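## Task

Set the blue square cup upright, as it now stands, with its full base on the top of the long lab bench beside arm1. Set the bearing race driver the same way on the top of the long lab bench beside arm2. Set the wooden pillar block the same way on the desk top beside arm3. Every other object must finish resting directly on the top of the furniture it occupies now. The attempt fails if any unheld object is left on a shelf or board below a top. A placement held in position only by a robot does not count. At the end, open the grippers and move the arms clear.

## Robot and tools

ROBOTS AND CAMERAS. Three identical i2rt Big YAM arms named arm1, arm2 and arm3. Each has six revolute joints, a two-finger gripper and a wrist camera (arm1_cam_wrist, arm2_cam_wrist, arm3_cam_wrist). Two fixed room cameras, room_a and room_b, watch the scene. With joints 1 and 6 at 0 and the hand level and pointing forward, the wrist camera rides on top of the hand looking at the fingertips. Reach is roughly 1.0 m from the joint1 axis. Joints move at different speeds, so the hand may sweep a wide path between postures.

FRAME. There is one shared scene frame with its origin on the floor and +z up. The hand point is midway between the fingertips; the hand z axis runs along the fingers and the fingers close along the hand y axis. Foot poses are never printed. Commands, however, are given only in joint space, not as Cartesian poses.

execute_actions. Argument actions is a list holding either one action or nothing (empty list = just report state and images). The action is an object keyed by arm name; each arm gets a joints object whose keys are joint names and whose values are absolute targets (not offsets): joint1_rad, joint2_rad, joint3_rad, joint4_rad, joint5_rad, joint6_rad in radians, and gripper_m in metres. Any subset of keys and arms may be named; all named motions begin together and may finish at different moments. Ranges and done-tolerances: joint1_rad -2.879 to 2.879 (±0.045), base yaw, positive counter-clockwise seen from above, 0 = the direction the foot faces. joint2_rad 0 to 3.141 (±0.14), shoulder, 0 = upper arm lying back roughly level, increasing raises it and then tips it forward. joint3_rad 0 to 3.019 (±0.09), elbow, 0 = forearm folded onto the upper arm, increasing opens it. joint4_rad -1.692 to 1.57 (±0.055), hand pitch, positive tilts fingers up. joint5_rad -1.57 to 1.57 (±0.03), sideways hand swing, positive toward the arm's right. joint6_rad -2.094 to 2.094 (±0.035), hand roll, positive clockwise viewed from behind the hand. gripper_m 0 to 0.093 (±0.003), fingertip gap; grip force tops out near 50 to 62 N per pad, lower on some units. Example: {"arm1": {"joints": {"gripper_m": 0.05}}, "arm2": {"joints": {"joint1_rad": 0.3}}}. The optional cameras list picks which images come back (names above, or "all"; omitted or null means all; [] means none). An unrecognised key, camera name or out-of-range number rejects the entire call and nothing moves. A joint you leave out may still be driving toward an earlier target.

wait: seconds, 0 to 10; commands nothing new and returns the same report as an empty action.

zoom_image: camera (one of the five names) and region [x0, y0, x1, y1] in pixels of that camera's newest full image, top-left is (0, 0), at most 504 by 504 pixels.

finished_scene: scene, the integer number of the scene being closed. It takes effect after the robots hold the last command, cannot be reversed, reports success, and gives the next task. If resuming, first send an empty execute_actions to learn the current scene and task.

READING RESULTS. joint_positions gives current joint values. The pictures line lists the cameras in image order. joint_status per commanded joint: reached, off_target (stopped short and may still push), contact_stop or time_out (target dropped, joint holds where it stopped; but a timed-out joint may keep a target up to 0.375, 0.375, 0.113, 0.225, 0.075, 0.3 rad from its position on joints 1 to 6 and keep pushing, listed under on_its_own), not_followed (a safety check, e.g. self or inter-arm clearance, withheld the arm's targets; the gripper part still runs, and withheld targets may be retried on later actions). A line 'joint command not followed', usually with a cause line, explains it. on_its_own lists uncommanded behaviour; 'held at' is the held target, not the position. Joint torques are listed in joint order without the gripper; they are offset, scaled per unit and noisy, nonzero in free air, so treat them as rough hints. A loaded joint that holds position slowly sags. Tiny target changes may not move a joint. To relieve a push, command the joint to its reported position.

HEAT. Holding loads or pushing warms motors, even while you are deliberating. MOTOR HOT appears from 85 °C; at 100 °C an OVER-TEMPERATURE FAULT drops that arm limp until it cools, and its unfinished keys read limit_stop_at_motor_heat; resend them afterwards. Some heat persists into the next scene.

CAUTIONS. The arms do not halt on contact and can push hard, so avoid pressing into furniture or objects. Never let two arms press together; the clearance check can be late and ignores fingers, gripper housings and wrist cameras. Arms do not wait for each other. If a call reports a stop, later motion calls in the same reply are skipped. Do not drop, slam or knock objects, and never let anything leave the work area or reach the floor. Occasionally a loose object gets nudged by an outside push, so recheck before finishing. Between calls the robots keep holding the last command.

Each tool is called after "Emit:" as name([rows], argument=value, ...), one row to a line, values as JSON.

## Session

Emit:
execute_actions(actions=[])

Scene clock: 0.00 s.
Joint torques (N m, as the arm reports them, + toward a larger angle): no reading
Motor temperatures (°C, as the motors report them): arm1=[26 28 27 26 26 27] | arm2=[25 29 29 29 28 26] | arm3=[28 29 27 28 28 26]
arm1.joint_positions: joint1_rad=-0.202 joint2_rad=+0.325 joint3_rad=+1.305 joint4_rad=-1.263 joint5_rad=+0.272 joint6_rad=+0.355 gripper_m=+0.095
arm1.joint_status: not commanded
arm1.hand: x=-0.3492 y=+0.7539 z=+1.4720 quat_wxyz=(-0.024, -0.779, +0.186, +0.598) (m; scene frame)
arm2.joint_positions: joint1_rad=-0.524 joint2_rad=+0.608 joint3_rad=+1.512 joint4_rad=-1.367 joint5_rad=-0.297 joint6_rad=-0.321 gripper_m=+0.095
arm2.joint_status: not commanded
arm2.hand: x=-0.4757 y=-0.7517 z=+1.4677 quat_wxyz=(-0.474, -0.257, -0.803, +0.252) (m; scene frame)
arm3.joint_positions: joint1_rad=+0.713 joint2_rad=+0.388 joint3_rad=+1.386 joint4_rad=-1.451 joint5_rad=-0.049 joint6_rad=-0.569 gripper_m=+0.095
arm3.joint_status: not commanded
arm3.hand: x=+0.8977 y=-0.2154 z=+1.4201 quat_wxyz=(-0.388, -0.158, -0.832, +0.363) (m; scene frame)
pictures: arm1_cam_wrist, arm2_cam_wrist, arm3_cam_wrist, room_a, room_b
Images, in order (width x height): arm1_cam_wrist 616x616, arm2_cam_wrist 616x616, arm3_cam_wrist 616x616, room_a 504x504, room_b 504x504.

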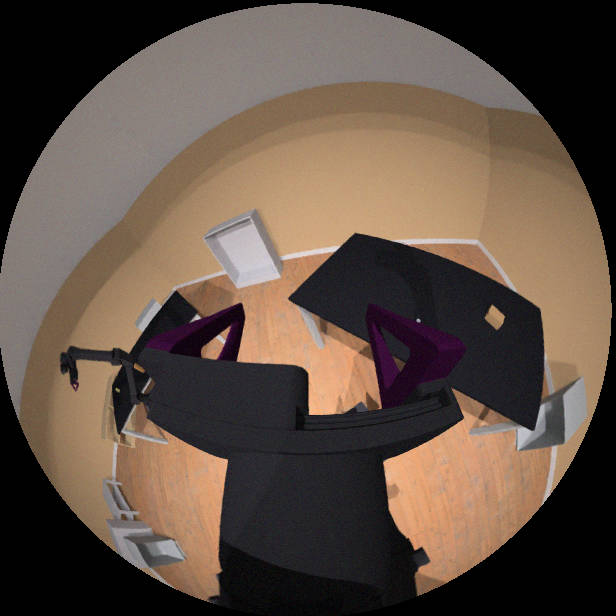

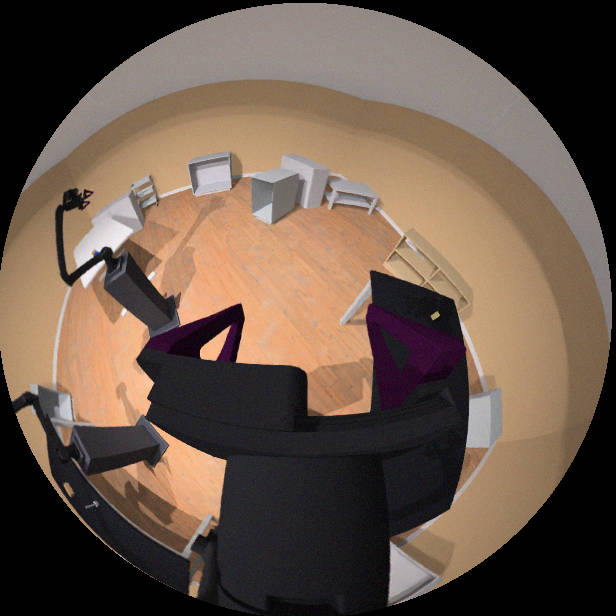

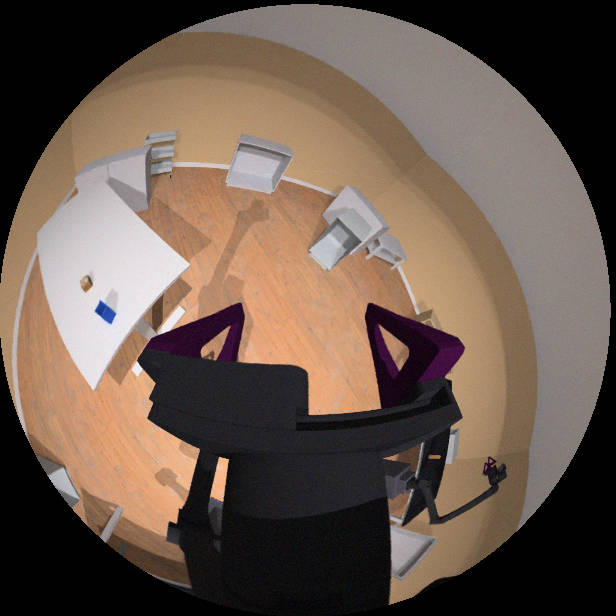

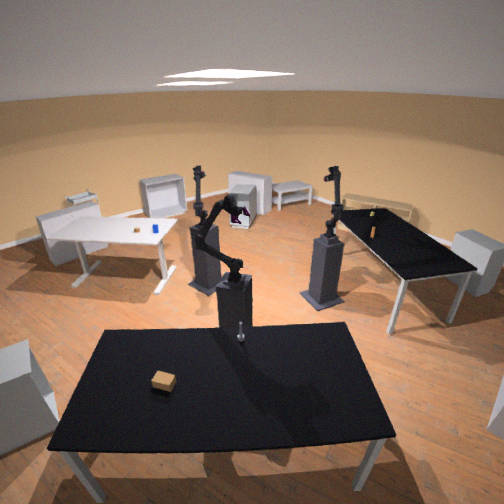

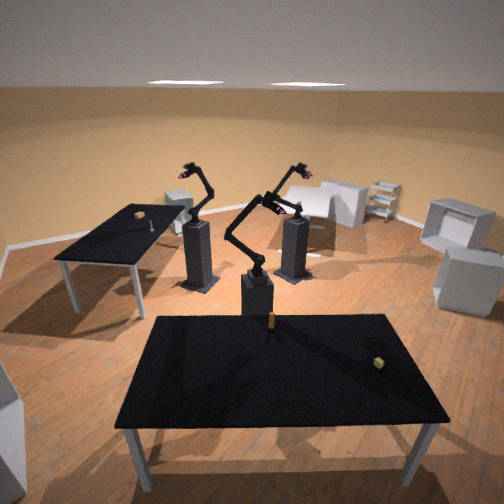

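Emit:
execute_actions([
  {"arm1":{"joints":{"joint1_rad":-1.2,"joint2_rad":1.2,"joint3_rad":1.2,"joint4_rad":-1.0,"joint5_rad":0,"joint6_rad":0}},"arm2":{"joints":{"joint1_rad":-1.55,"joint2_rad":1.2,"joint3_rad":1.2,"joint4_rad":-1.0,"joint5_rad":0,"joint6_rad":0}},"arm3":{"joints":{"joint1_rad":2.1,"joint2_rad":1.2,"joint3_rad":1.2,"joint4_rad":-1.0,"joint5_rad":0,"joint6_rad":0}}},
])

Emit:
zoom_image(camera="room_a", region=[190, 250, 310, 360])

Scene clock: 4.83 s.
Joint torques (N m, as the arm reports them, + toward a larger angle): arm1=[ -2.07 -11.61   9.34   1.65   0.03  -0.13] | arm2=[ -0.41 -13.12   9.89   2.16  -0.14   0.05] | arm3=[ -0.45 -13.72   8.31   2.55   0.07   0.01]
Motor temperatures (°C, as the motors report them): arm1=[26 28 27 26 26 27] | arm2=[25 29 30 29 28 26] | arm3=[28 29 28 28 28 26]
arm1.joint_positions: joint1_rad=-1.204 joint2_rad=+1.213 joint3_rad=+1.188 joint4_rad=-1.014 joint5_rad=-0.001 joint6_rad=+0.014 gripper_m=+0.095
arm1.joint_status: all done
arm1.hand: x=-0.4942 y=+1.0819 z=+1.1906 quat_wxyz=(+0.117, -0.865, +0.430, +0.229) (m; scene frame)
arm2.joint_positions: joint1_rad=-1.546 joint2_rad=+1.213 joint3_rad=+1.194 joint4_rad=-1.020 joint5_rad=+0.001 joint6_rad=-0.010 gripper_m=+0.095
arm2.joint_status: all done
arm2.hand: x=-0.8577 y=-0.9789 z=+1.1624 quat_wxyz=(-0.126, -0.846, -0.463, +0.233) (m; scene frame)
arm3.joint_positions: joint1_rad=+2.095 joint2_rad=+1.215 joint3_rad=+1.192 joint4_rad=-1.017 joint5_rad=+0.000 joint6_rad=-0.011 gripper_m=+0.095
arm3.joint_status: all done
arm3.hand: x=+1.2429 y=+0.0588 z=+1.1506 quat_wxyz=(-0.250, +0.197, -0.947, -0.046) (m; scene frame)
pictures: arm1_cam_wrist, arm2_cam_wrist, arm3_cam_wrist, room_a, room_b
Images, in order (width x height): arm1_cam_wrist 616x616, arm2_cam_wrist 616x616, arm3_cam_wrist 616x616, room_a 504x504, room_b 504x504.

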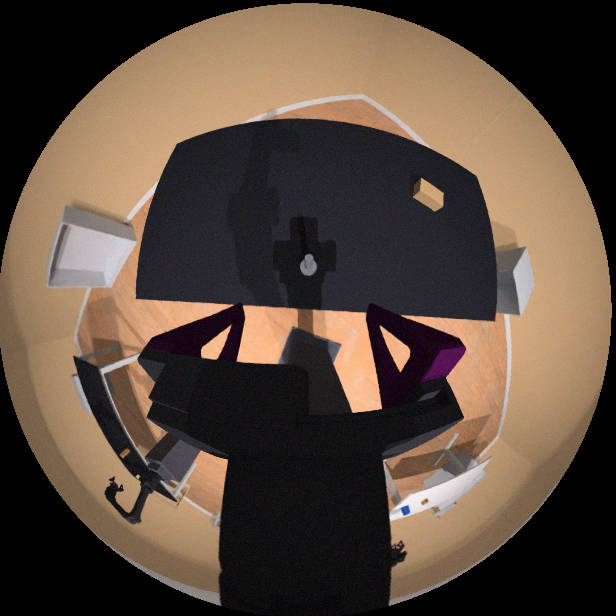

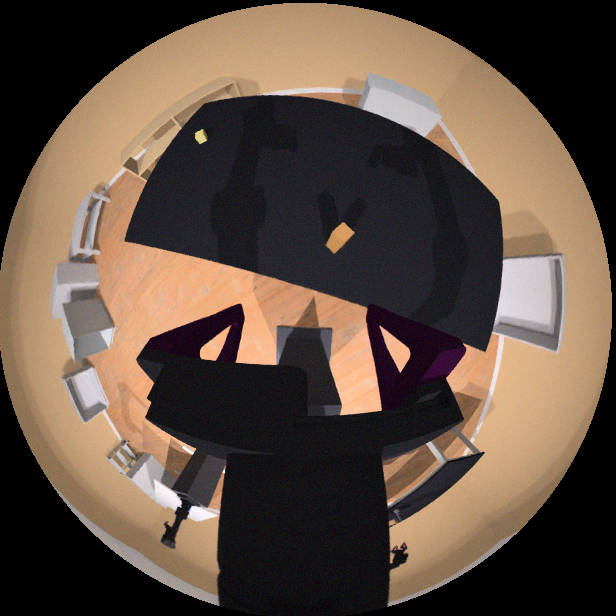

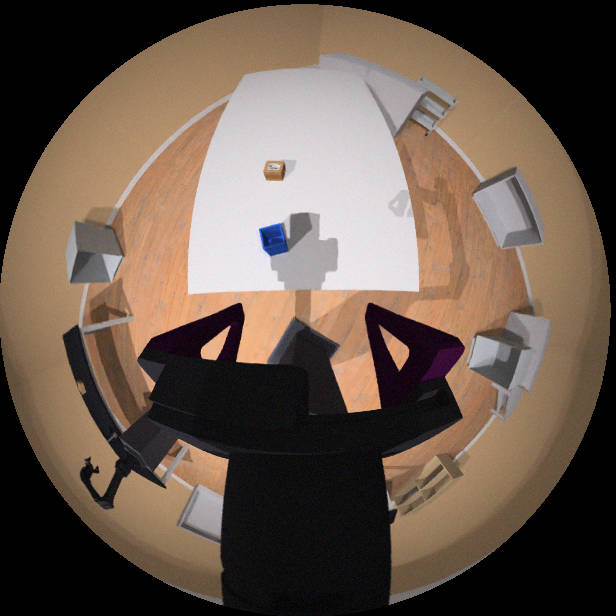

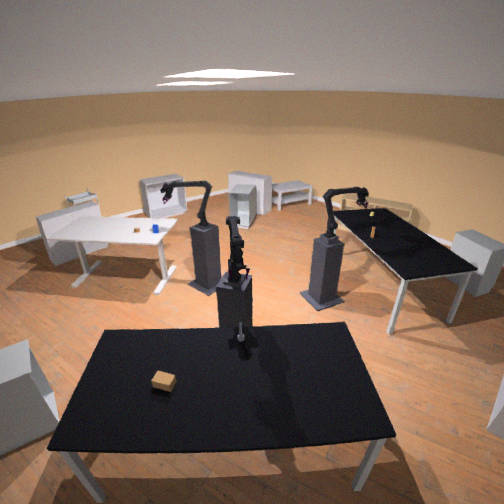

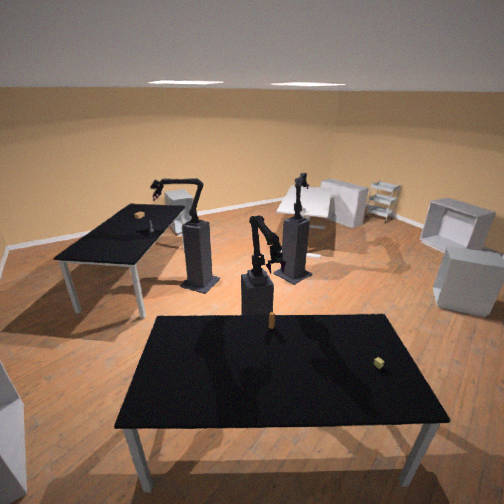

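Region (190, 250, 310, 360) of room_a's 504x504 image, scaled by 4.200, with more detail than that image has; it fills the top 462 rows of this view, and the rest is white.

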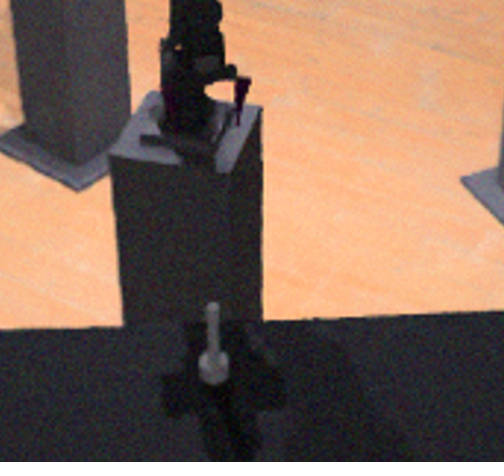

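Emit:
execute_actions([
  {"arm1":{"joints":{"joint2_rad":1.64,"joint3_rad":1.19,"joint4_rad":-0.70}},"arm2":{"joints":{"joint1_rad":-1.675,"joint2_rad":2.0,"joint3_rad":1.9,"joint4_rad":-1.44}},"arm3":{"joints":{"joint1_rad":2.24,"joint2_rad":1.99,"joint3_rad":1.89,"joint4_rad":-1.43}}},
])

Scene clock: 10.07 s.
Joint torques (N m, as the arm reports them, + toward a larger angle): arm1=[ -2.35 -16.76   8.33   1.6    0.06  -0.16] | arm2=[  0.02 -23.75  12.33  -0.14  -0.1    0.05] | arm3=[ -1.14 -25.79  10.92   0.09   0.07   0.03]
Motor temperatures (°C, as the motors report them): arm1=[26 28 28 26 26 27] | arm2=[25 29 31 29 28 26] | arm3=[28 29 29 28 28 26]
arm1.joint_positions: joint1_rad=-1.204 joint2_rad=+1.654 joint3_rad=+1.175 joint4_rad=-0.718 joint5_rad=-0.001 joint6_rad=+0.014 gripper_m=+0.095
arm1.joint_status: all done
arm1.hand: x=-0.5466 y=+1.1534 z=+0.9996 quat_wxyz=(+0.083, -0.880, +0.438, +0.160) (m; scene frame)
arm2.joint_positions: joint1_rad=-1.677 joint2_rad=+1.988 joint3_rad=+1.849 joint4_rad=-1.425 joint5_rad=+0.000 joint6_rad=-0.009 gripper_m=+0.095
arm2.joint_status: all done
arm2.hand: x=-1.0087 y=-1.0631 z=+1.0231 quat_wxyz=(-0.004, -0.907, -0.421, +0.004) (m; scene frame)
arm3.joint_positions: joint1_rad=+2.242 joint2_rad=+2.014 joint3_rad=+1.832 joint4_rad=-1.419 joint5_rad=+0.000 joint6_rad=-0.010 gripper_m=+0.095
arm3.joint_status: all done
arm3.hand: x=+1.3418 y=+0.1971 z=+0.9882 quat_wxyz=(+0.022, +0.274, -0.962, +0.008) (m; scene frame)
pictures: arm1_cam_wrist, arm2_cam_wrist, arm3_cam_wrist, room_a, room_b
Images, in order (width x height): arm1_cam_wrist 616x616, arm2_cam_wrist 616x616, arm3_cam_wrist 616x616, room_a 504x504, room_b 504x504.

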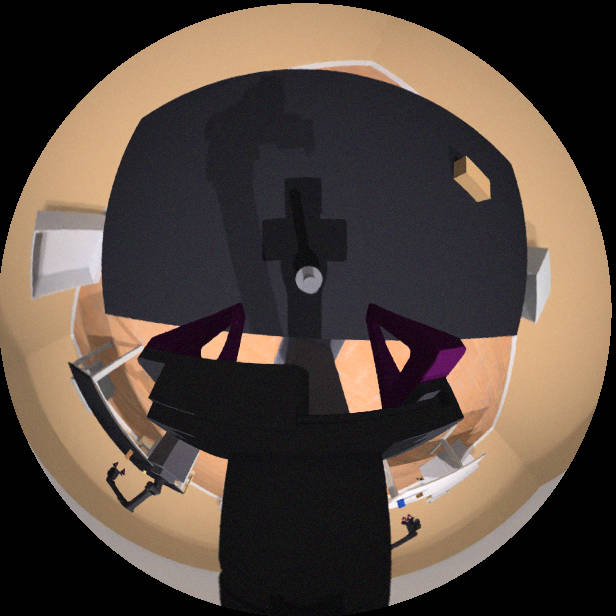

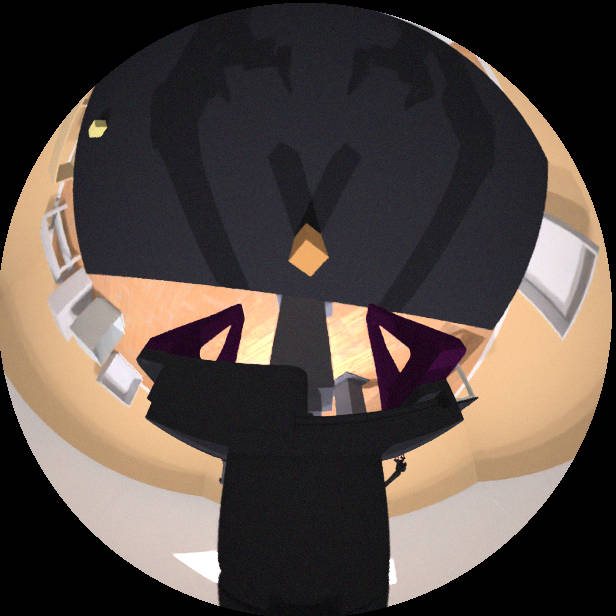

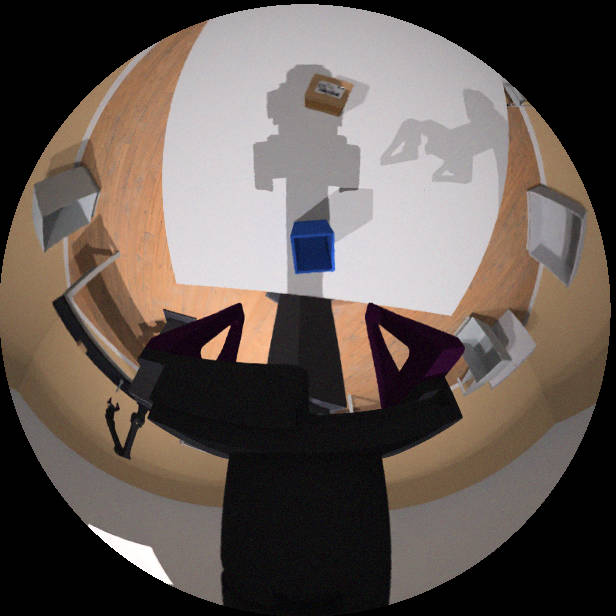

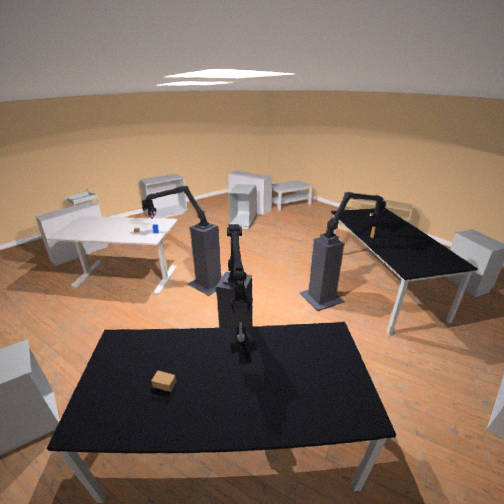

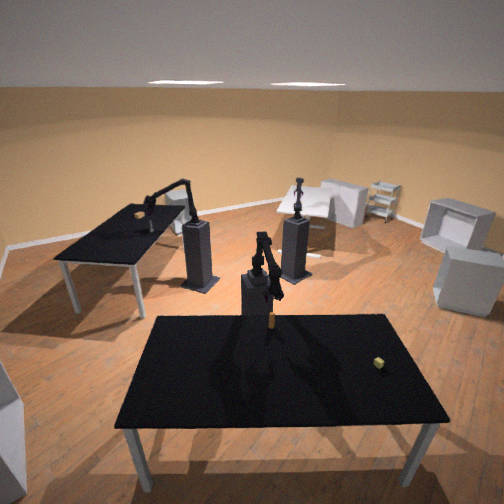

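Emit:
zoom_image(camera="arm2_cam_wrist", region=[268, 210, 348, 290])

Emit:
zoom_image(camera="arm1_cam_wrist", region=[278, 250, 338, 310])

Emit:
zoom_image(camera="arm3_cam_wrist", region=[268, 210, 348, 290])

Emit:
zoom_image(camera="room_b", region=[120, 180, 200, 240])

Region (268, 210, 348, 290) of arm2_cam_wrist's 616x616 image, scaled by 6.300, with more detail than that image has.

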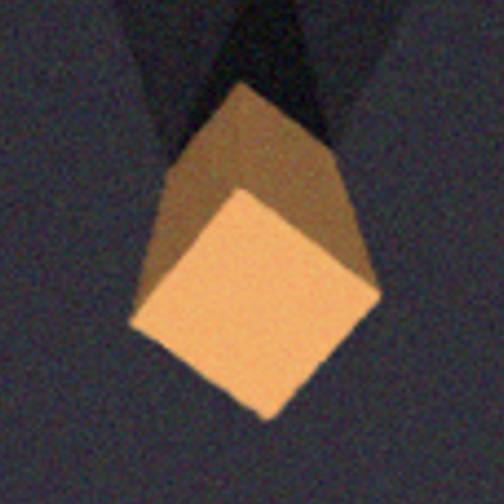

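Region (278, 250, 338, 310) of arm1_cam_wrist's 616x616 image, scaled by 8.400, with more detail than that image has.

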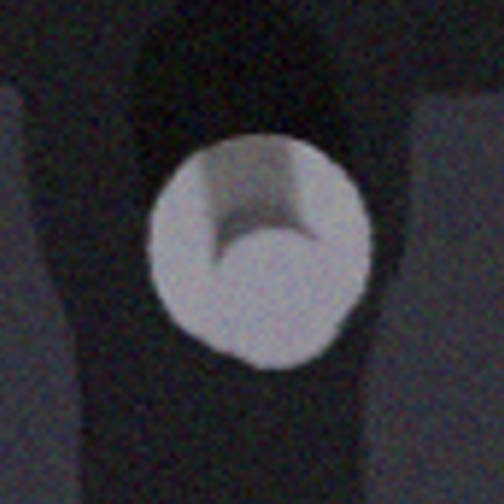

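Region (268, 210, 348, 290) of arm3_cam_wrist's 616x616 image, scaled by 6.300, with more detail than that image has.

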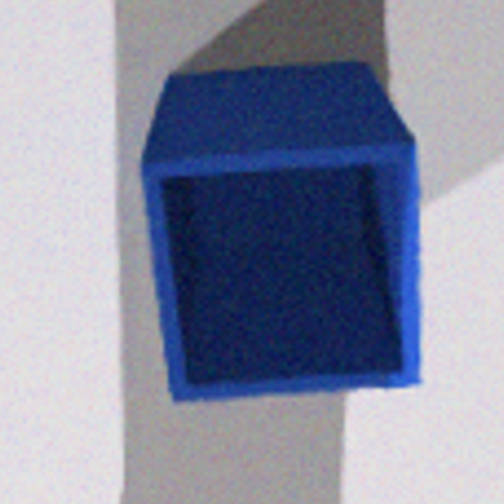

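Region (120, 180, 200, 240) of room_b's 504x504 image, scaled by 6.300, with more detail than that image has; it fills the top 378 rows of this view, and the rest is white.

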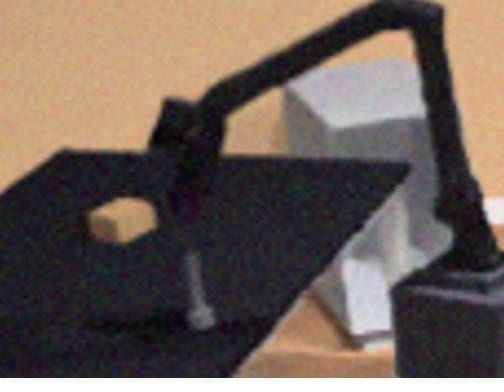

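Emit:
execute_actions([
  {"arm1":{"joints":{"joint2_rad":1.80,"joint3_rad":1.105,"joint4_rad":-0.455}},"arm2":{"joints":{"joint2_rad":2.06,"joint3_rad":1.62,"joint4_rad":-1.11,"joint6_rad":0.68}},"arm3":{"joints":{"joint1_rad":1.4,"joint4_rad":-0.5}}},
], cameras=["arm1_cam_wrist","arm2_cam_wrist","room_a","room_b"])

Emit:
zoom_image(camera="room_b", region=[120, 190, 190, 240])

Emit:
zoom_image(camera="room_a", region=[340, 190, 410, 245])

Scene clock: 20.97 s.
Joint torques (N m, as the arm reports them, + toward a larger angle): arm1=[ -3.18 -18.02   7.09   1.72   0.04  -0.18] | arm2=[  0.05 -22.79   7.46   1.14  -0.05   0.01] | arm3=[ -1.7  -27.57  11.76   3.33  -0.01   0.01]
Motor temperatures (°C, as the motors report them): arm1=[26 28 29 26 26 27] | arm2=[25 30 33 29 28 26] | arm3=[28 30 30 28 28 26]
arm1.joint_positions: joint1_rad=-1.204 joint2_rad=+1.816 joint3_rad=+1.093 joint4_rad=-0.473 joint5_rad=-0.001 joint6_rad=+0.014 gripper_m=+0.095
arm1.joint_status: all done
arm1.hand: x=-0.5487 y=+1.1580 z=+0.9017 quat_wxyz=(+0.083, -0.880, +0.438, +0.160) (m; scene frame)
arm2.joint_positions: joint1_rad=-1.677 joint2_rad=+2.040 joint3_rad=+1.626 joint4_rad=-1.127 joint5_rad=+0.000 joint6_rad=+0.670 gripper_m=+0.095
arm2.joint_status: all done
arm2.hand: x=-1.0043 y=-1.0587 z=+0.9109 quat_wxyz=(-0.013, -0.995, -0.095, +0.011) (m; scene frame)
arm3.joint_positions: joint1_rad=+1.397 joint2_rad=+2.014 joint3_rad=+1.834 joint4_rad=-0.523 joint5_rad=+0.002 joint6_rad=-0.008 gripper_m=+0.095
arm3.joint_status: all done
arm3.hand: x=+1.5903 y=-0.3596 z=+1.0787 quat_wxyz=(-0.410, -0.130, -0.900, +0.071) (m; scene frame)
pictures: arm1_cam_wrist, arm2_cam_wrist, room_a, room_b
Images, in order (width x height): arm1_cam_wrist 616x616, arm2_cam_wrist 616x616, room_a 504x504, room_b 504x504.

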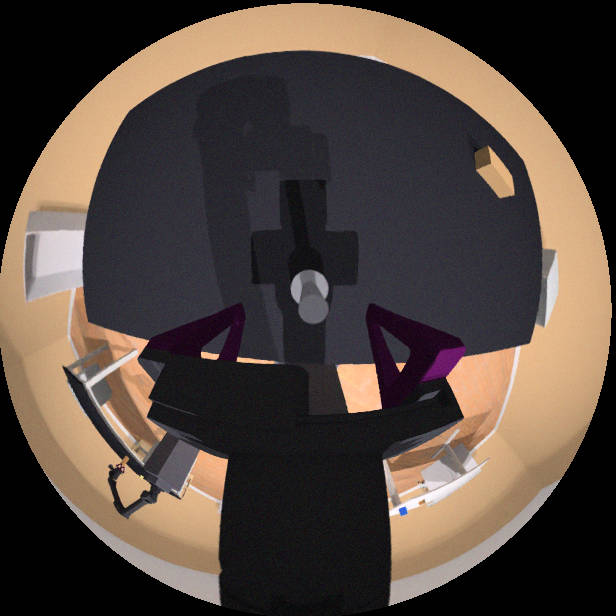

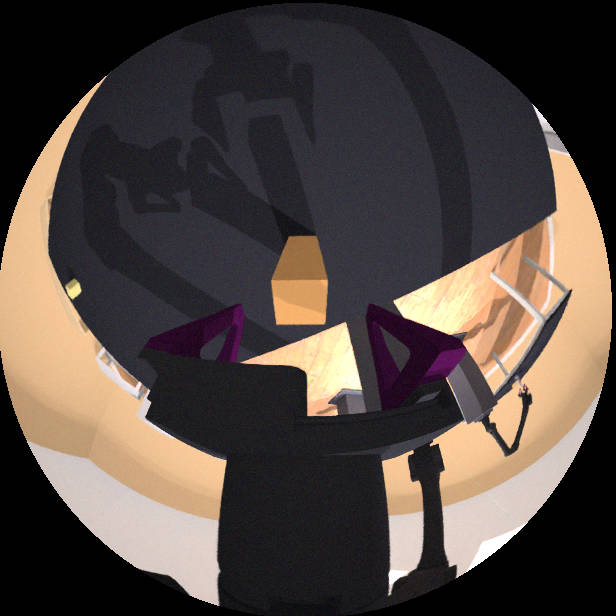

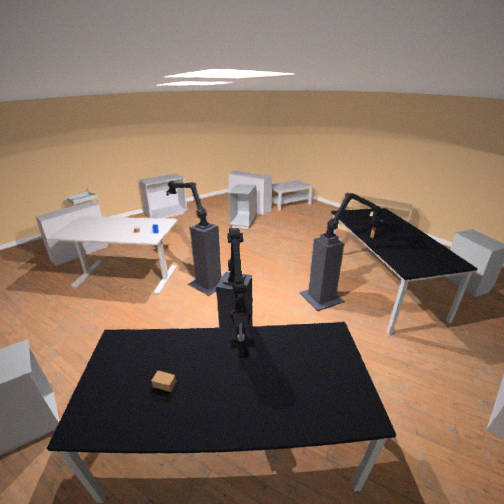

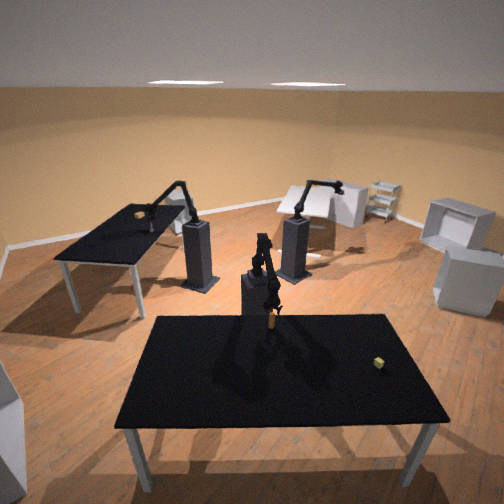

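Region (120, 190, 190, 240) of room_b's 504x504 image, scaled by 7.200, with more detail than that image has; it fills the top 360 rows of this view, and the rest is white.

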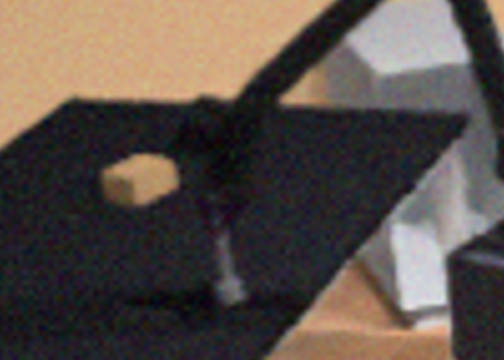

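Region (340, 190, 410, 245) of room_a's 504x504 image, scaled by 7.200, with more detail than that image has; it fills the top 396 rows of this view, and the rest is white.

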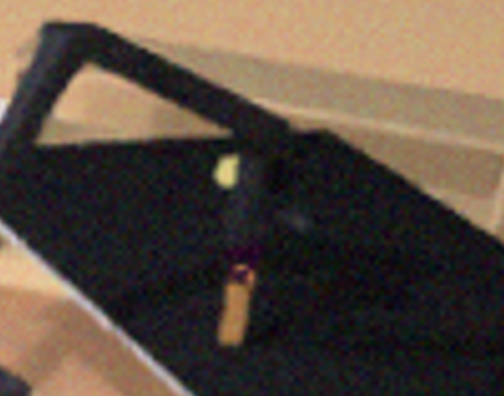

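Emit:
execute_actions([
  {"arm1":{"joints":{"joint2_rad":1.883,"joint4_rad":-0.372}},"arm2":{"joints":{"joint2_rad":2.145,"joint3_rad":1.68,"joint4_rad":-1.075}},"arm3":{"joints":{"joint1_rad":0.9,"joint4_rad":0.0}}},
], cameras=["arm1_cam_wrist","arm2_cam_wrist"])

Scene clock: 24.53 s.
Joint torques (N m, as the arm reports them, + toward a larger angle): arm1=[ -2.66 -18.1    6.79   1.67   0.05  -0.15] | arm2=[ -0.11 -22.52  10.75   1.02  -0.04   0.05] | arm3=[ -2.37 -27.7   11.96   3.73   0.06   0.01]
Motor temperatures (°C, as the motors report them): arm1=[26 28 29 26 26 27] | arm2=[25 30 33 29 28 26] | arm3=[28 30 31 28 28 26]
arm1.joint_positions: joint1_rad=-1.204 joint2_rad=+1.893 joint3_rad=+1.093 joint4_rad=-0.390 joint5_rad=-0.001 joint6_rad=+0.014 gripper_m=+0.095
arm1.joint_status: all done
arm1.hand: x=-0.5528 y=+1.1639 z=+0.8680 quat_wxyz=(+0.085, -0.880, +0.438, +0.163) (m; scene frame)
arm2.joint_positions: joint1_rad=-1.677 joint2_rad=+2.112 joint3_rad=+1.638 joint4_rad=-1.091 joint5_rad=+0.000 joint6_rad=+0.670 gripper_m=+0.095
arm2.joint_status: all done
arm2.hand: x=-1.0081 y=-1.0633 z=+0.8725 quat_wxyz=(-0.005, -0.995, -0.095, +0.002) (m; scene frame)
arm3.joint_positions: joint1_rad=+0.908 joint2_rad=+2.014 joint3_rad=+1.834 joint4_rad=-0.025 joint5_rad=+0.001 joint6_rad=-0.007 gripper_m=+0.095
arm3.joint_status: all done
arm3.hand: x=+1.4258 y=-0.7310 z=+1.1939 quat_wxyz=(-0.578, -0.291, -0.719, +0.251) (m; scene frame)
pictures: arm1_cam_wrist, arm2_cam_wrist
Images, in order (width x height): arm1_cam_wrist 616x616, arm2_cam_wrist 616x616.

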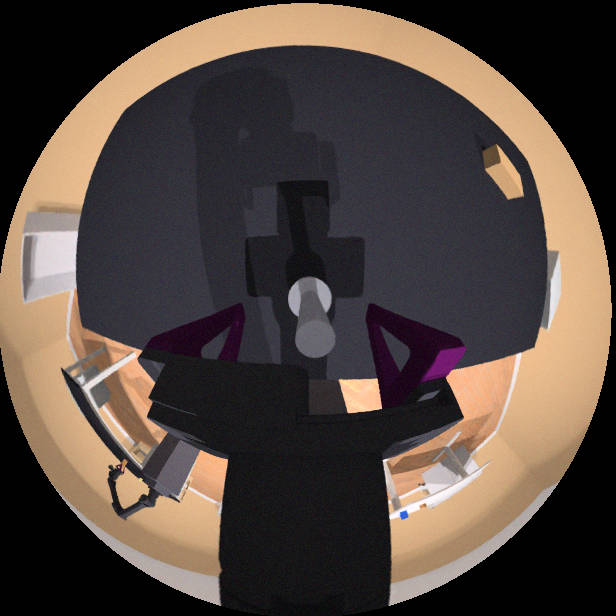

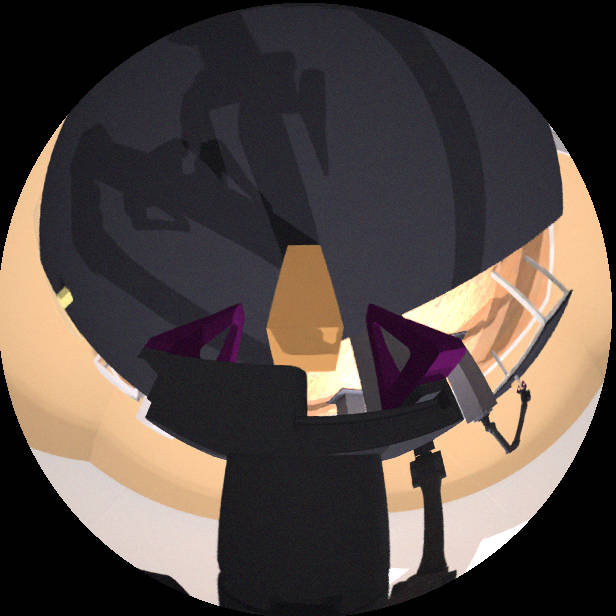

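Emit:
execute_actions([
  {"arm1":{"joints":{"gripper_m":0}},"arm2":{"joints":{"gripper_m":0}}},
], cameras=[])

Emit:
execute_actions([
  {"arm1":{"joints":{"joint2_rad":1.73,"joint3_rad":1.86,"joint4_rad":-1.26}},"arm2":{"joints":{"joint2_rad":2.1,"joint3_rad":2.12,"joint4_rad":-1.57}},"arm3":{"joints":{"joint2_rad":2.02,"joint3_rad":1.08,"joint4_rad":0.97}}},
], cameras=[])

Emit:
execute_actions([
  {"arm1":{"joints":{"joint1_rad":0.3}},"arm2":{"joints":{"joint1_rad":0.92,"joint6_rad":-0.01}},"arm3":{"joints":{"joint1_rad":-1.121}}},
])

Scene clock: 28.30 s.
Joint torques (N m, as the arm reports them, + toward a larger angle): arm1=[ -2.57 -18.35   6.81   1.75   0.01  -0.1 ] | arm2=[ -0.04 -22.36  10.66   1.03  -0.03   0.02] | arm3=[ -1.88 -27.63  11.96   3.75   0.05   0.01]
Motor temperatures (°C, as the motors report them): arm1=[26 28 29 26 26 27] | arm2=[25 30 34 29 28 26] | arm3=[28 31 31 28 28 26]
arm1.joint_positions: joint1_rad=-1.204 joint2_rad=+1.893 joint3_rad=+1.093 joint4_rad=-0.390 joint5_rad=+0.000 joint6_rad=+0.012 gripper_m=+0.019
arm1.joint_status: gripper_m off_target (ended at +0.019, target +0.000)
arm1.hand: x=-0.5527 y=+1.1641 z=+0.8680 quat_wxyz=(+0.085, -0.880, +0.437, +0.163) (m; scene frame)
arm2.joint_positions: joint1_rad=-1.677 joint2_rad=+2.112 joint3_rad=+1.638 joint4_rad=-1.090 joint5_rad=+0.000 joint6_rad=+0.671 gripper_m=+0.035
arm2.joint_status: gripper_m off_target (ended at +0.035, target +0.000)
arm2.hand: x=-1.0081 y=-1.0633 z=+0.8725 quat_wxyz=(-0.005, -0.995, -0.095, +0.002) (m; scene frame)
arm3.joint_positions: joint1_rad=+0.908 joint2_rad=+2.014 joint3_rad=+1.834 joint4_rad=-0.025 joint5_rad=+0.001 joint6_rad=-0.007 gripper_m=+0.095
arm3.joint_status: not commanded
arm3.hand: x=+1.4258 y=-0.7310 z=+1.1939 quat_wxyz=(-0.578, -0.291, -0.719, +0.251) (m; scene frame)
pictures: none
No camera images: the call's "cameras" was empty. Leave "cameras" out to get every camera's image.

Scene clock: 29.93 s.
Joint torques (N m, as the arm reports them, + toward a larger angle): arm1=[ -2.69 -20.66  13.2    0.98   0.01  -0.09] | arm2=[  0.15 -26.96  12.03  -0.21  -0.04   0.03] | arm3=[ -1.8  -23.23   5.15   3.69   0.05   0.01]
Motor temperatures (°C, as the motors report them): arm1=[26 29 29 26 26 27] | arm2=[25 31 34 29 28 26] | arm3=[28 31 31 28 28 26]
arm1.joint_positions: joint1_rad=-1.204 joint2_rad=+1.759 joint3_rad=+1.791 joint4_rad=-1.258 joint5_rad=+0.000 joint6_rad=+0.012 gripper_m=+0.019
arm1.joint_status: all done
arm1.hand: x=-0.5948 y=+1.2127 z=+1.1724 quat_wxyz=(+0.078, -0.883, +0.439, +0.147) (m; scene frame)
arm2.joint_positions: joint1_rad=-1.677 joint2_rad=+2.101 joint3_rad=+2.073 joint4_rad=-1.553 joint5_rad=+0.000 joint6_rad=+0.671 gripper_m=+0.035
arm2.joint_status: all done
arm2.hand: x=-1.0307 y=-1.0886 z=+1.0394 quat_wxyz=(+0.001, -0.995, -0.095, -0.004) (m; scene frame)
arm3.joint_positions: joint1_rad=+0.908 joint2_rad=+2.044 joint3_rad=+1.081 joint4_rad=+0.945 joint5_rad=+0.001 joint6_rad=-0.007 gripper_m=+0.095
arm3.joint_status: all done
arm3.hand: x=+1.3223 y=-0.6317 z=+0.9879 quat_wxyz=(-0.643, -0.267, -0.662, +0.278) (m; scene frame)
pictures: none
No camera images: the call's "cameras" was empty. Leave "cameras" out to get every camera's image.

Scene clock: 32.50 s.
Joint torques (N m, as the arm reports them, + toward a larger angle): arm1=[ -2.76 -23.54  13.06   0.91   0.06  -0.08] | arm2=[ -1.24 -27.35  12.11  -0.23  -0.02  -0.16] | arm3=[  0.24 -23.08   5.22   3.7    0.03   0.01]
Motor temperatures (°C, as the motors report them): arm1=[26 29 30 26 26 27] | arm2=[25 31 34 29 28 26] | arm3=[28 31 31 28 28 26]
arm1.joint_positions: joint1_rad=+0.302 joint2_rad=+1.783 joint3_rad=+1.791 joint4_rad=-1.258 joint5_rad=-0.002 joint6_rad=+0.012 gripper_m=+0.019
arm1.joint_status: all done
arm1.hand: x=-0.7333 y=+0.3672 z=+1.1568 quat_wxyz=(-0.052, -0.947, -0.283, +0.145) (m; scene frame)
arm2.joint_positions: joint1_rad=+0.929 joint2_rad=+2.101 joint3_rad=+2.073 joint4_rad=-1.553 joint5_rad=-0.002 joint6_rad=-0.002 gripper_m=+0.035
arm2.joint_status: all done
arm2.hand: x=+0.0108 y=-0.3872 z=+1.0363 quat_wxyz=(+0.005, +0.163, -0.987, +0.003) (m; scene frame)
arm3.joint_positions: joint1_rad=-1.127 joint2_rad=+2.044 joint3_rad=+1.081 joint4_rad=+0.945 joint5_rad=+0.001 joint6_rad=-0.007 gripper_m=+0.095
arm3.joint_status: all done
arm3.hand: x=+0.1331 y=-0.3439 z=+0.9999 quat_wxyz=(-0.111, -0.699, -0.111, +0.698) (m; scene frame)
pictures: arm1_cam_wrist, arm2_cam_wrist, arm3_cam_wrist, room_a, room_b
Images, in order (width x height): arm1_cam_wrist 616x616, arm2_cam_wrist 616x616, arm3_cam_wrist 616x616, room_a 504x504, room_b 504x504.

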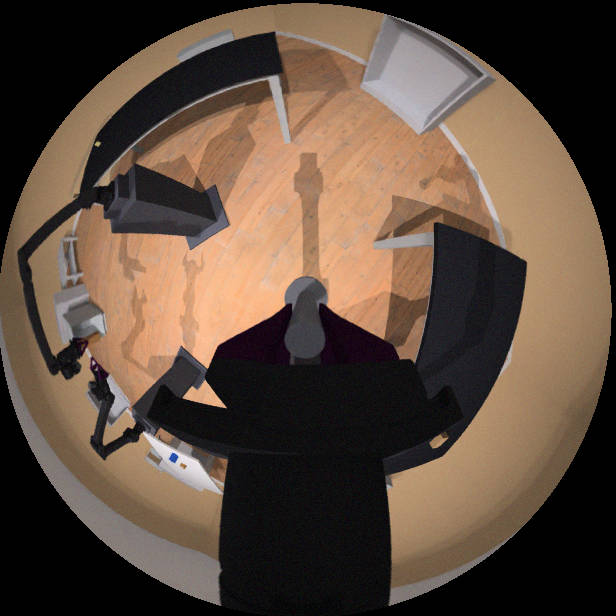

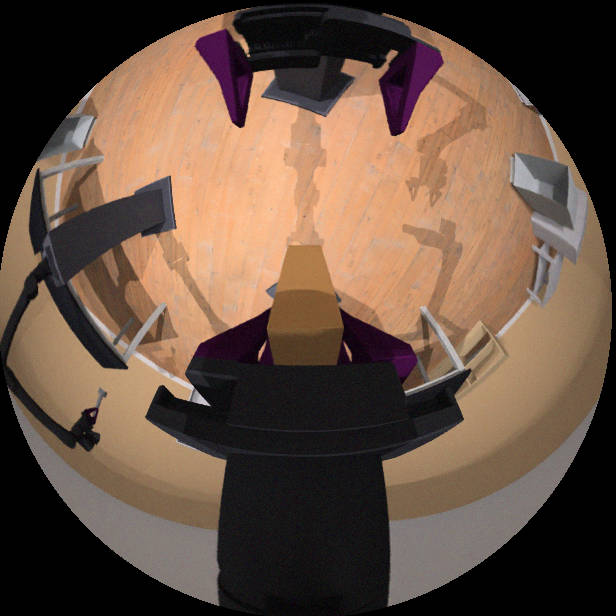

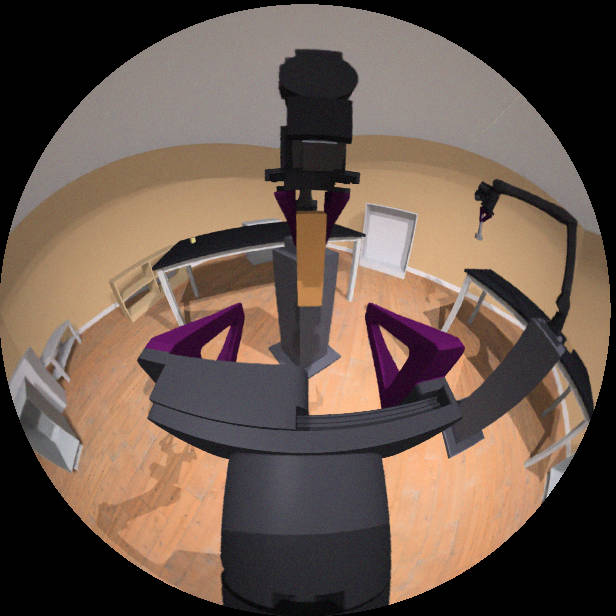

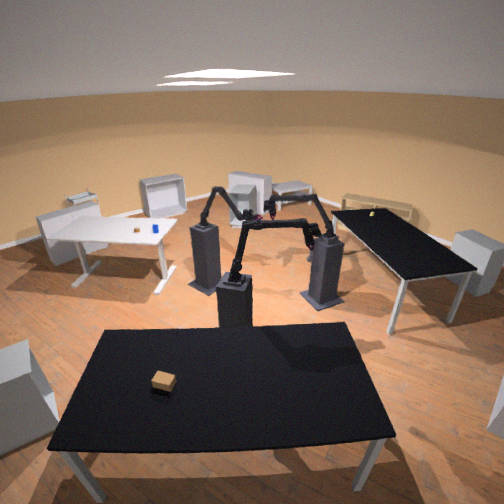

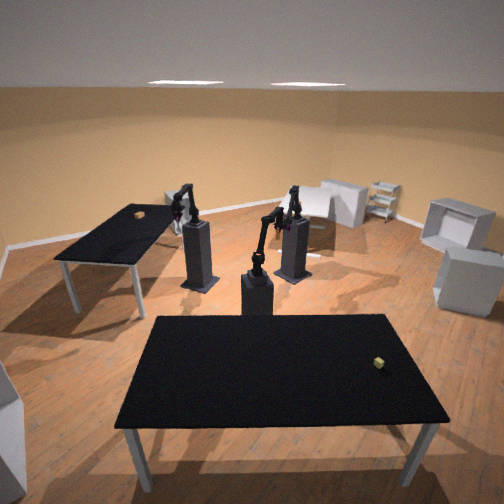

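Emit:
execute_actions([
  {"arm1":{"joints":{"joint3_rad":1.93}},"arm3":{"joints":{"joint2_rad":2.22,"joint3_rad":1.40,"joint4_rad":0.865}}},
], cameras=["arm3_cam_wrist","room_a"])

Emit:
zoom_image(camera="room_a", region=[235, 185, 305, 240])

Scene clock: 36.80 s.
Joint torques (N m, as the arm reports them, + toward a larger angle): arm1=[ -2.54 -22.23  13.98   1.12   0.09  -0.12] | arm2=[ -0.88 -26.97  12.08  -0.26  -0.02  -0.17] | arm3=[ -0.18 -26.47   8.66   2.23   0.04   0.01]
Motor temperatures (°C, as the motors report them): arm1=[26 29 30 26 26 27] | arm2=[25 31 35 29 28 26] | arm3=[28 31 30 28 28 26]
arm1.joint_positions: joint1_rad=+0.302 joint2_rad=+1.775 joint3_rad=+1.850 joint4_rad=-1.260 joint5_rad=-0.002 joint6_rad=+0.012 gripper_m=+0.019
arm1.joint_status: all done
arm1.hand: x=-0.7428 y=+0.3611 z=+1.1881 quat_wxyz=(-0.061, -0.942, -0.281, +0.175) (m; scene frame)
arm2.joint_positions: joint1_rad=+0.929 joint2_rad=+2.101 joint3_rad=+2.073 joint4_rad=-1.553 joint5_rad=-0.002 joint6_rad=-0.002 gripper_m=+0.035
arm2.joint_status: not commanded
arm2.hand: x=+0.0108 y=-0.3872 z=+1.0363 quat_wxyz=(+0.005, +0.163, -0.987, +0.003) (m; scene frame)
arm3.joint_positions: joint1_rad=-1.127 joint2_rad=+2.244 joint3_rad=+1.355 joint4_rad=+0.871 joint5_rad=+0.001 joint6_rad=-0.007 gripper_m=+0.095
arm3.joint_status: all done
arm3.hand: x=+0.0579 y=-0.3688 z=+0.9658 quat_wxyz=(-0.111, -0.699, -0.111, +0.698) (m; scene frame)
pictures: arm3_cam_wrist, room_a
Images, in order (width x height): arm3_cam_wrist 616x616, room_a 504x504.

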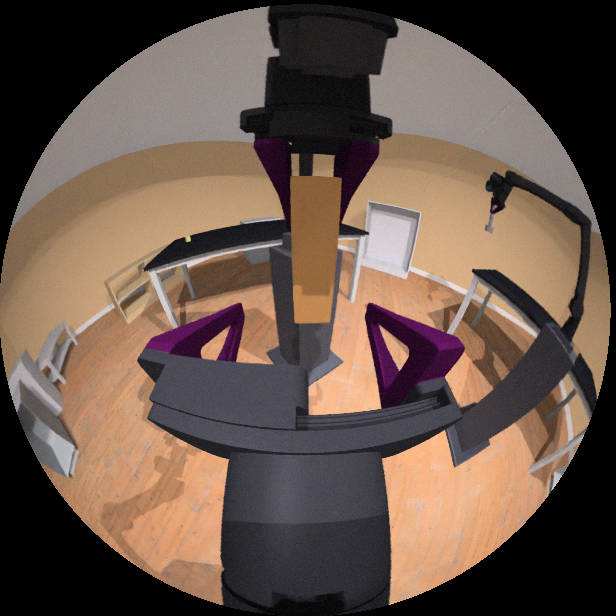

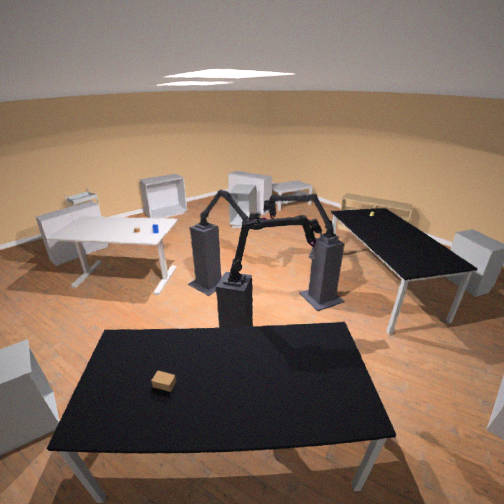

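Region (235, 185, 305, 240) of room_a's 504x504 image, scaled by 7.200, with more detail than that image has; it fills the top 396 rows of this view, and the rest is white.

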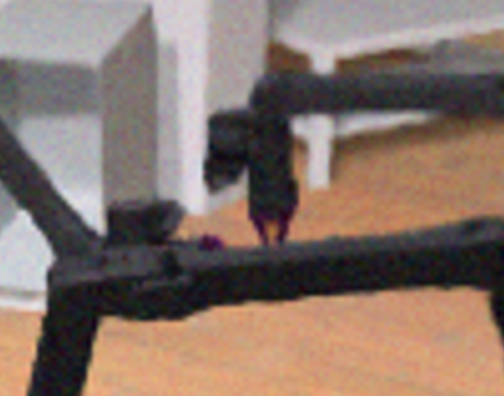

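Emit:
execute_actions([
  {"arm3":{"joints":{"joint1_rad":-1.13,"joint2_rad":2.31,"joint3_rad":1.595,"joint4_rad":0.757}}},
], cameras=["arm3_cam_wrist","room_a","arm2_cam_wrist"])

Emit:
zoom_image(camera="room_a", region=[235, 185, 305, 240])

Scene clock: 40.83 s.
Joint torques (N m, as the arm reports them, + toward a larger angle): arm1=[ -2.66 -22.73  14.03   1.08   0.05  -0.09] | arm2=[ -1.13 -27.1   12.06  -0.17  -0.01  -0.16] | arm3=[ -0.92 -25.96   9.62   2.08   0.04   0.01]
Motor temperatures (°C, as the motors report them): arm1=[26 29 31 26 26 27] | arm2=[25 31 35 29 28 26] | arm3=[28 31 30 28 28 26]
arm1.joint_positions: joint1_rad=+0.302 joint2_rad=+1.775 joint3_rad=+1.850 joint4_rad=-1.260 joint5_rad=-0.002 joint6_rad=+0.012 gripper_m=+0.019
arm1.joint_status: not commanded
arm1.hand: x=-0.7428 y=+0.3611 z=+1.1881 quat_wxyz=(-0.061, -0.942, -0.281, +0.175) (m; scene frame)
arm2.joint_positions: joint1_rad=+0.929 joint2_rad=+2.101 joint3_rad=+2.073 joint4_rad=-1.553 joint5_rad=-0.002 joint6_rad=-0.002 gripper_m=+0.035
arm2.joint_status: not commanded
arm2.hand: x=+0.0108 y=-0.3872 z=+1.0363 quat_wxyz=(+0.005, +0.163, -0.987, +0.003) (m; scene frame)
arm3.joint_positions: joint1_rad=-1.127 joint2_rad=+2.318 joint3_rad=+1.545 joint4_rad=+0.767 joint5_rad=+0.001 joint6_rad=-0.007 gripper_m=+0.095
arm3.joint_status: all done
arm3.hand: x=+0.0098 y=-0.3845 z=+0.9773 quat_wxyz=(-0.112, -0.695, -0.111, +0.702) (m; scene frame)
pictures: arm2_cam_wrist, arm3_cam_wrist, room_a
Images, in order (width x height): arm2_cam_wrist 616x616, arm3_cam_wrist 616x616, room_a 504x504.

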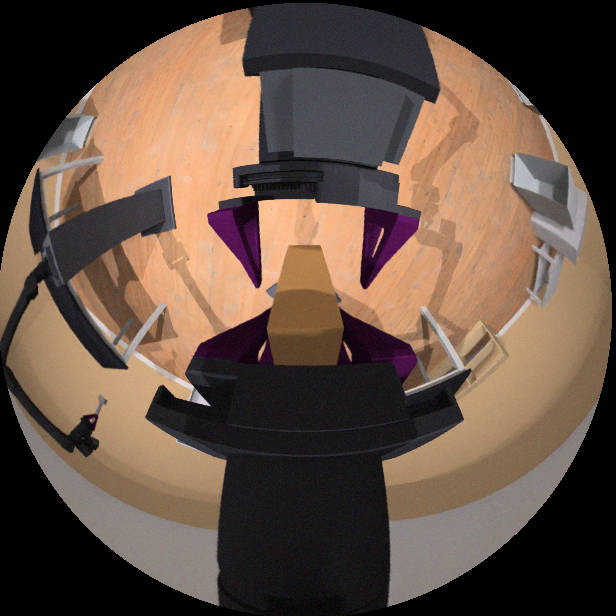

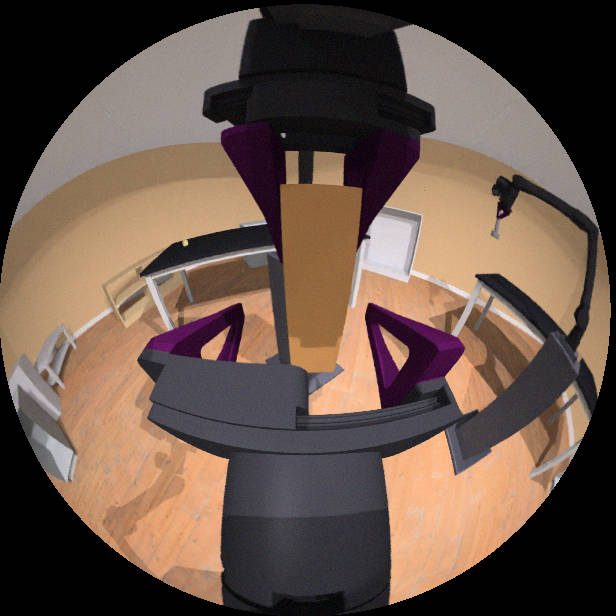

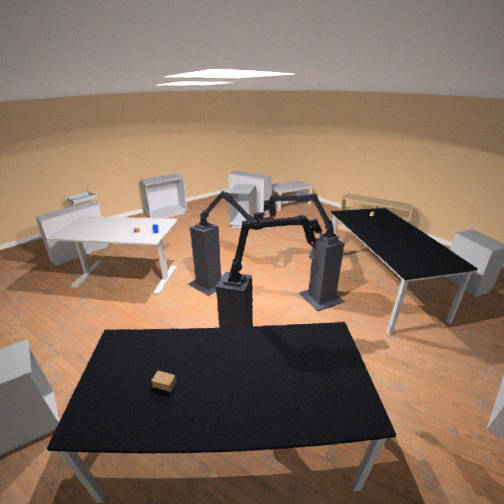

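Region (235, 185, 305, 240) of room_a's 504x504 image, scaled by 7.200, with more detail than that image has; it fills the top 396 rows of this view, and the rest is white.

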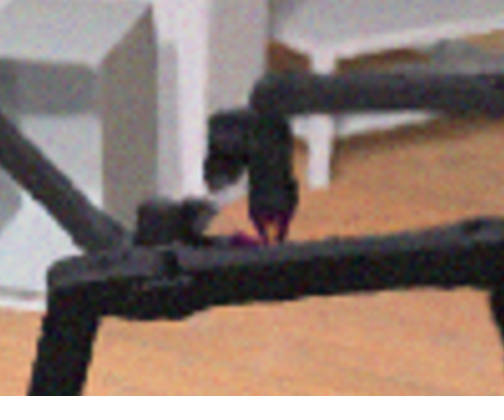

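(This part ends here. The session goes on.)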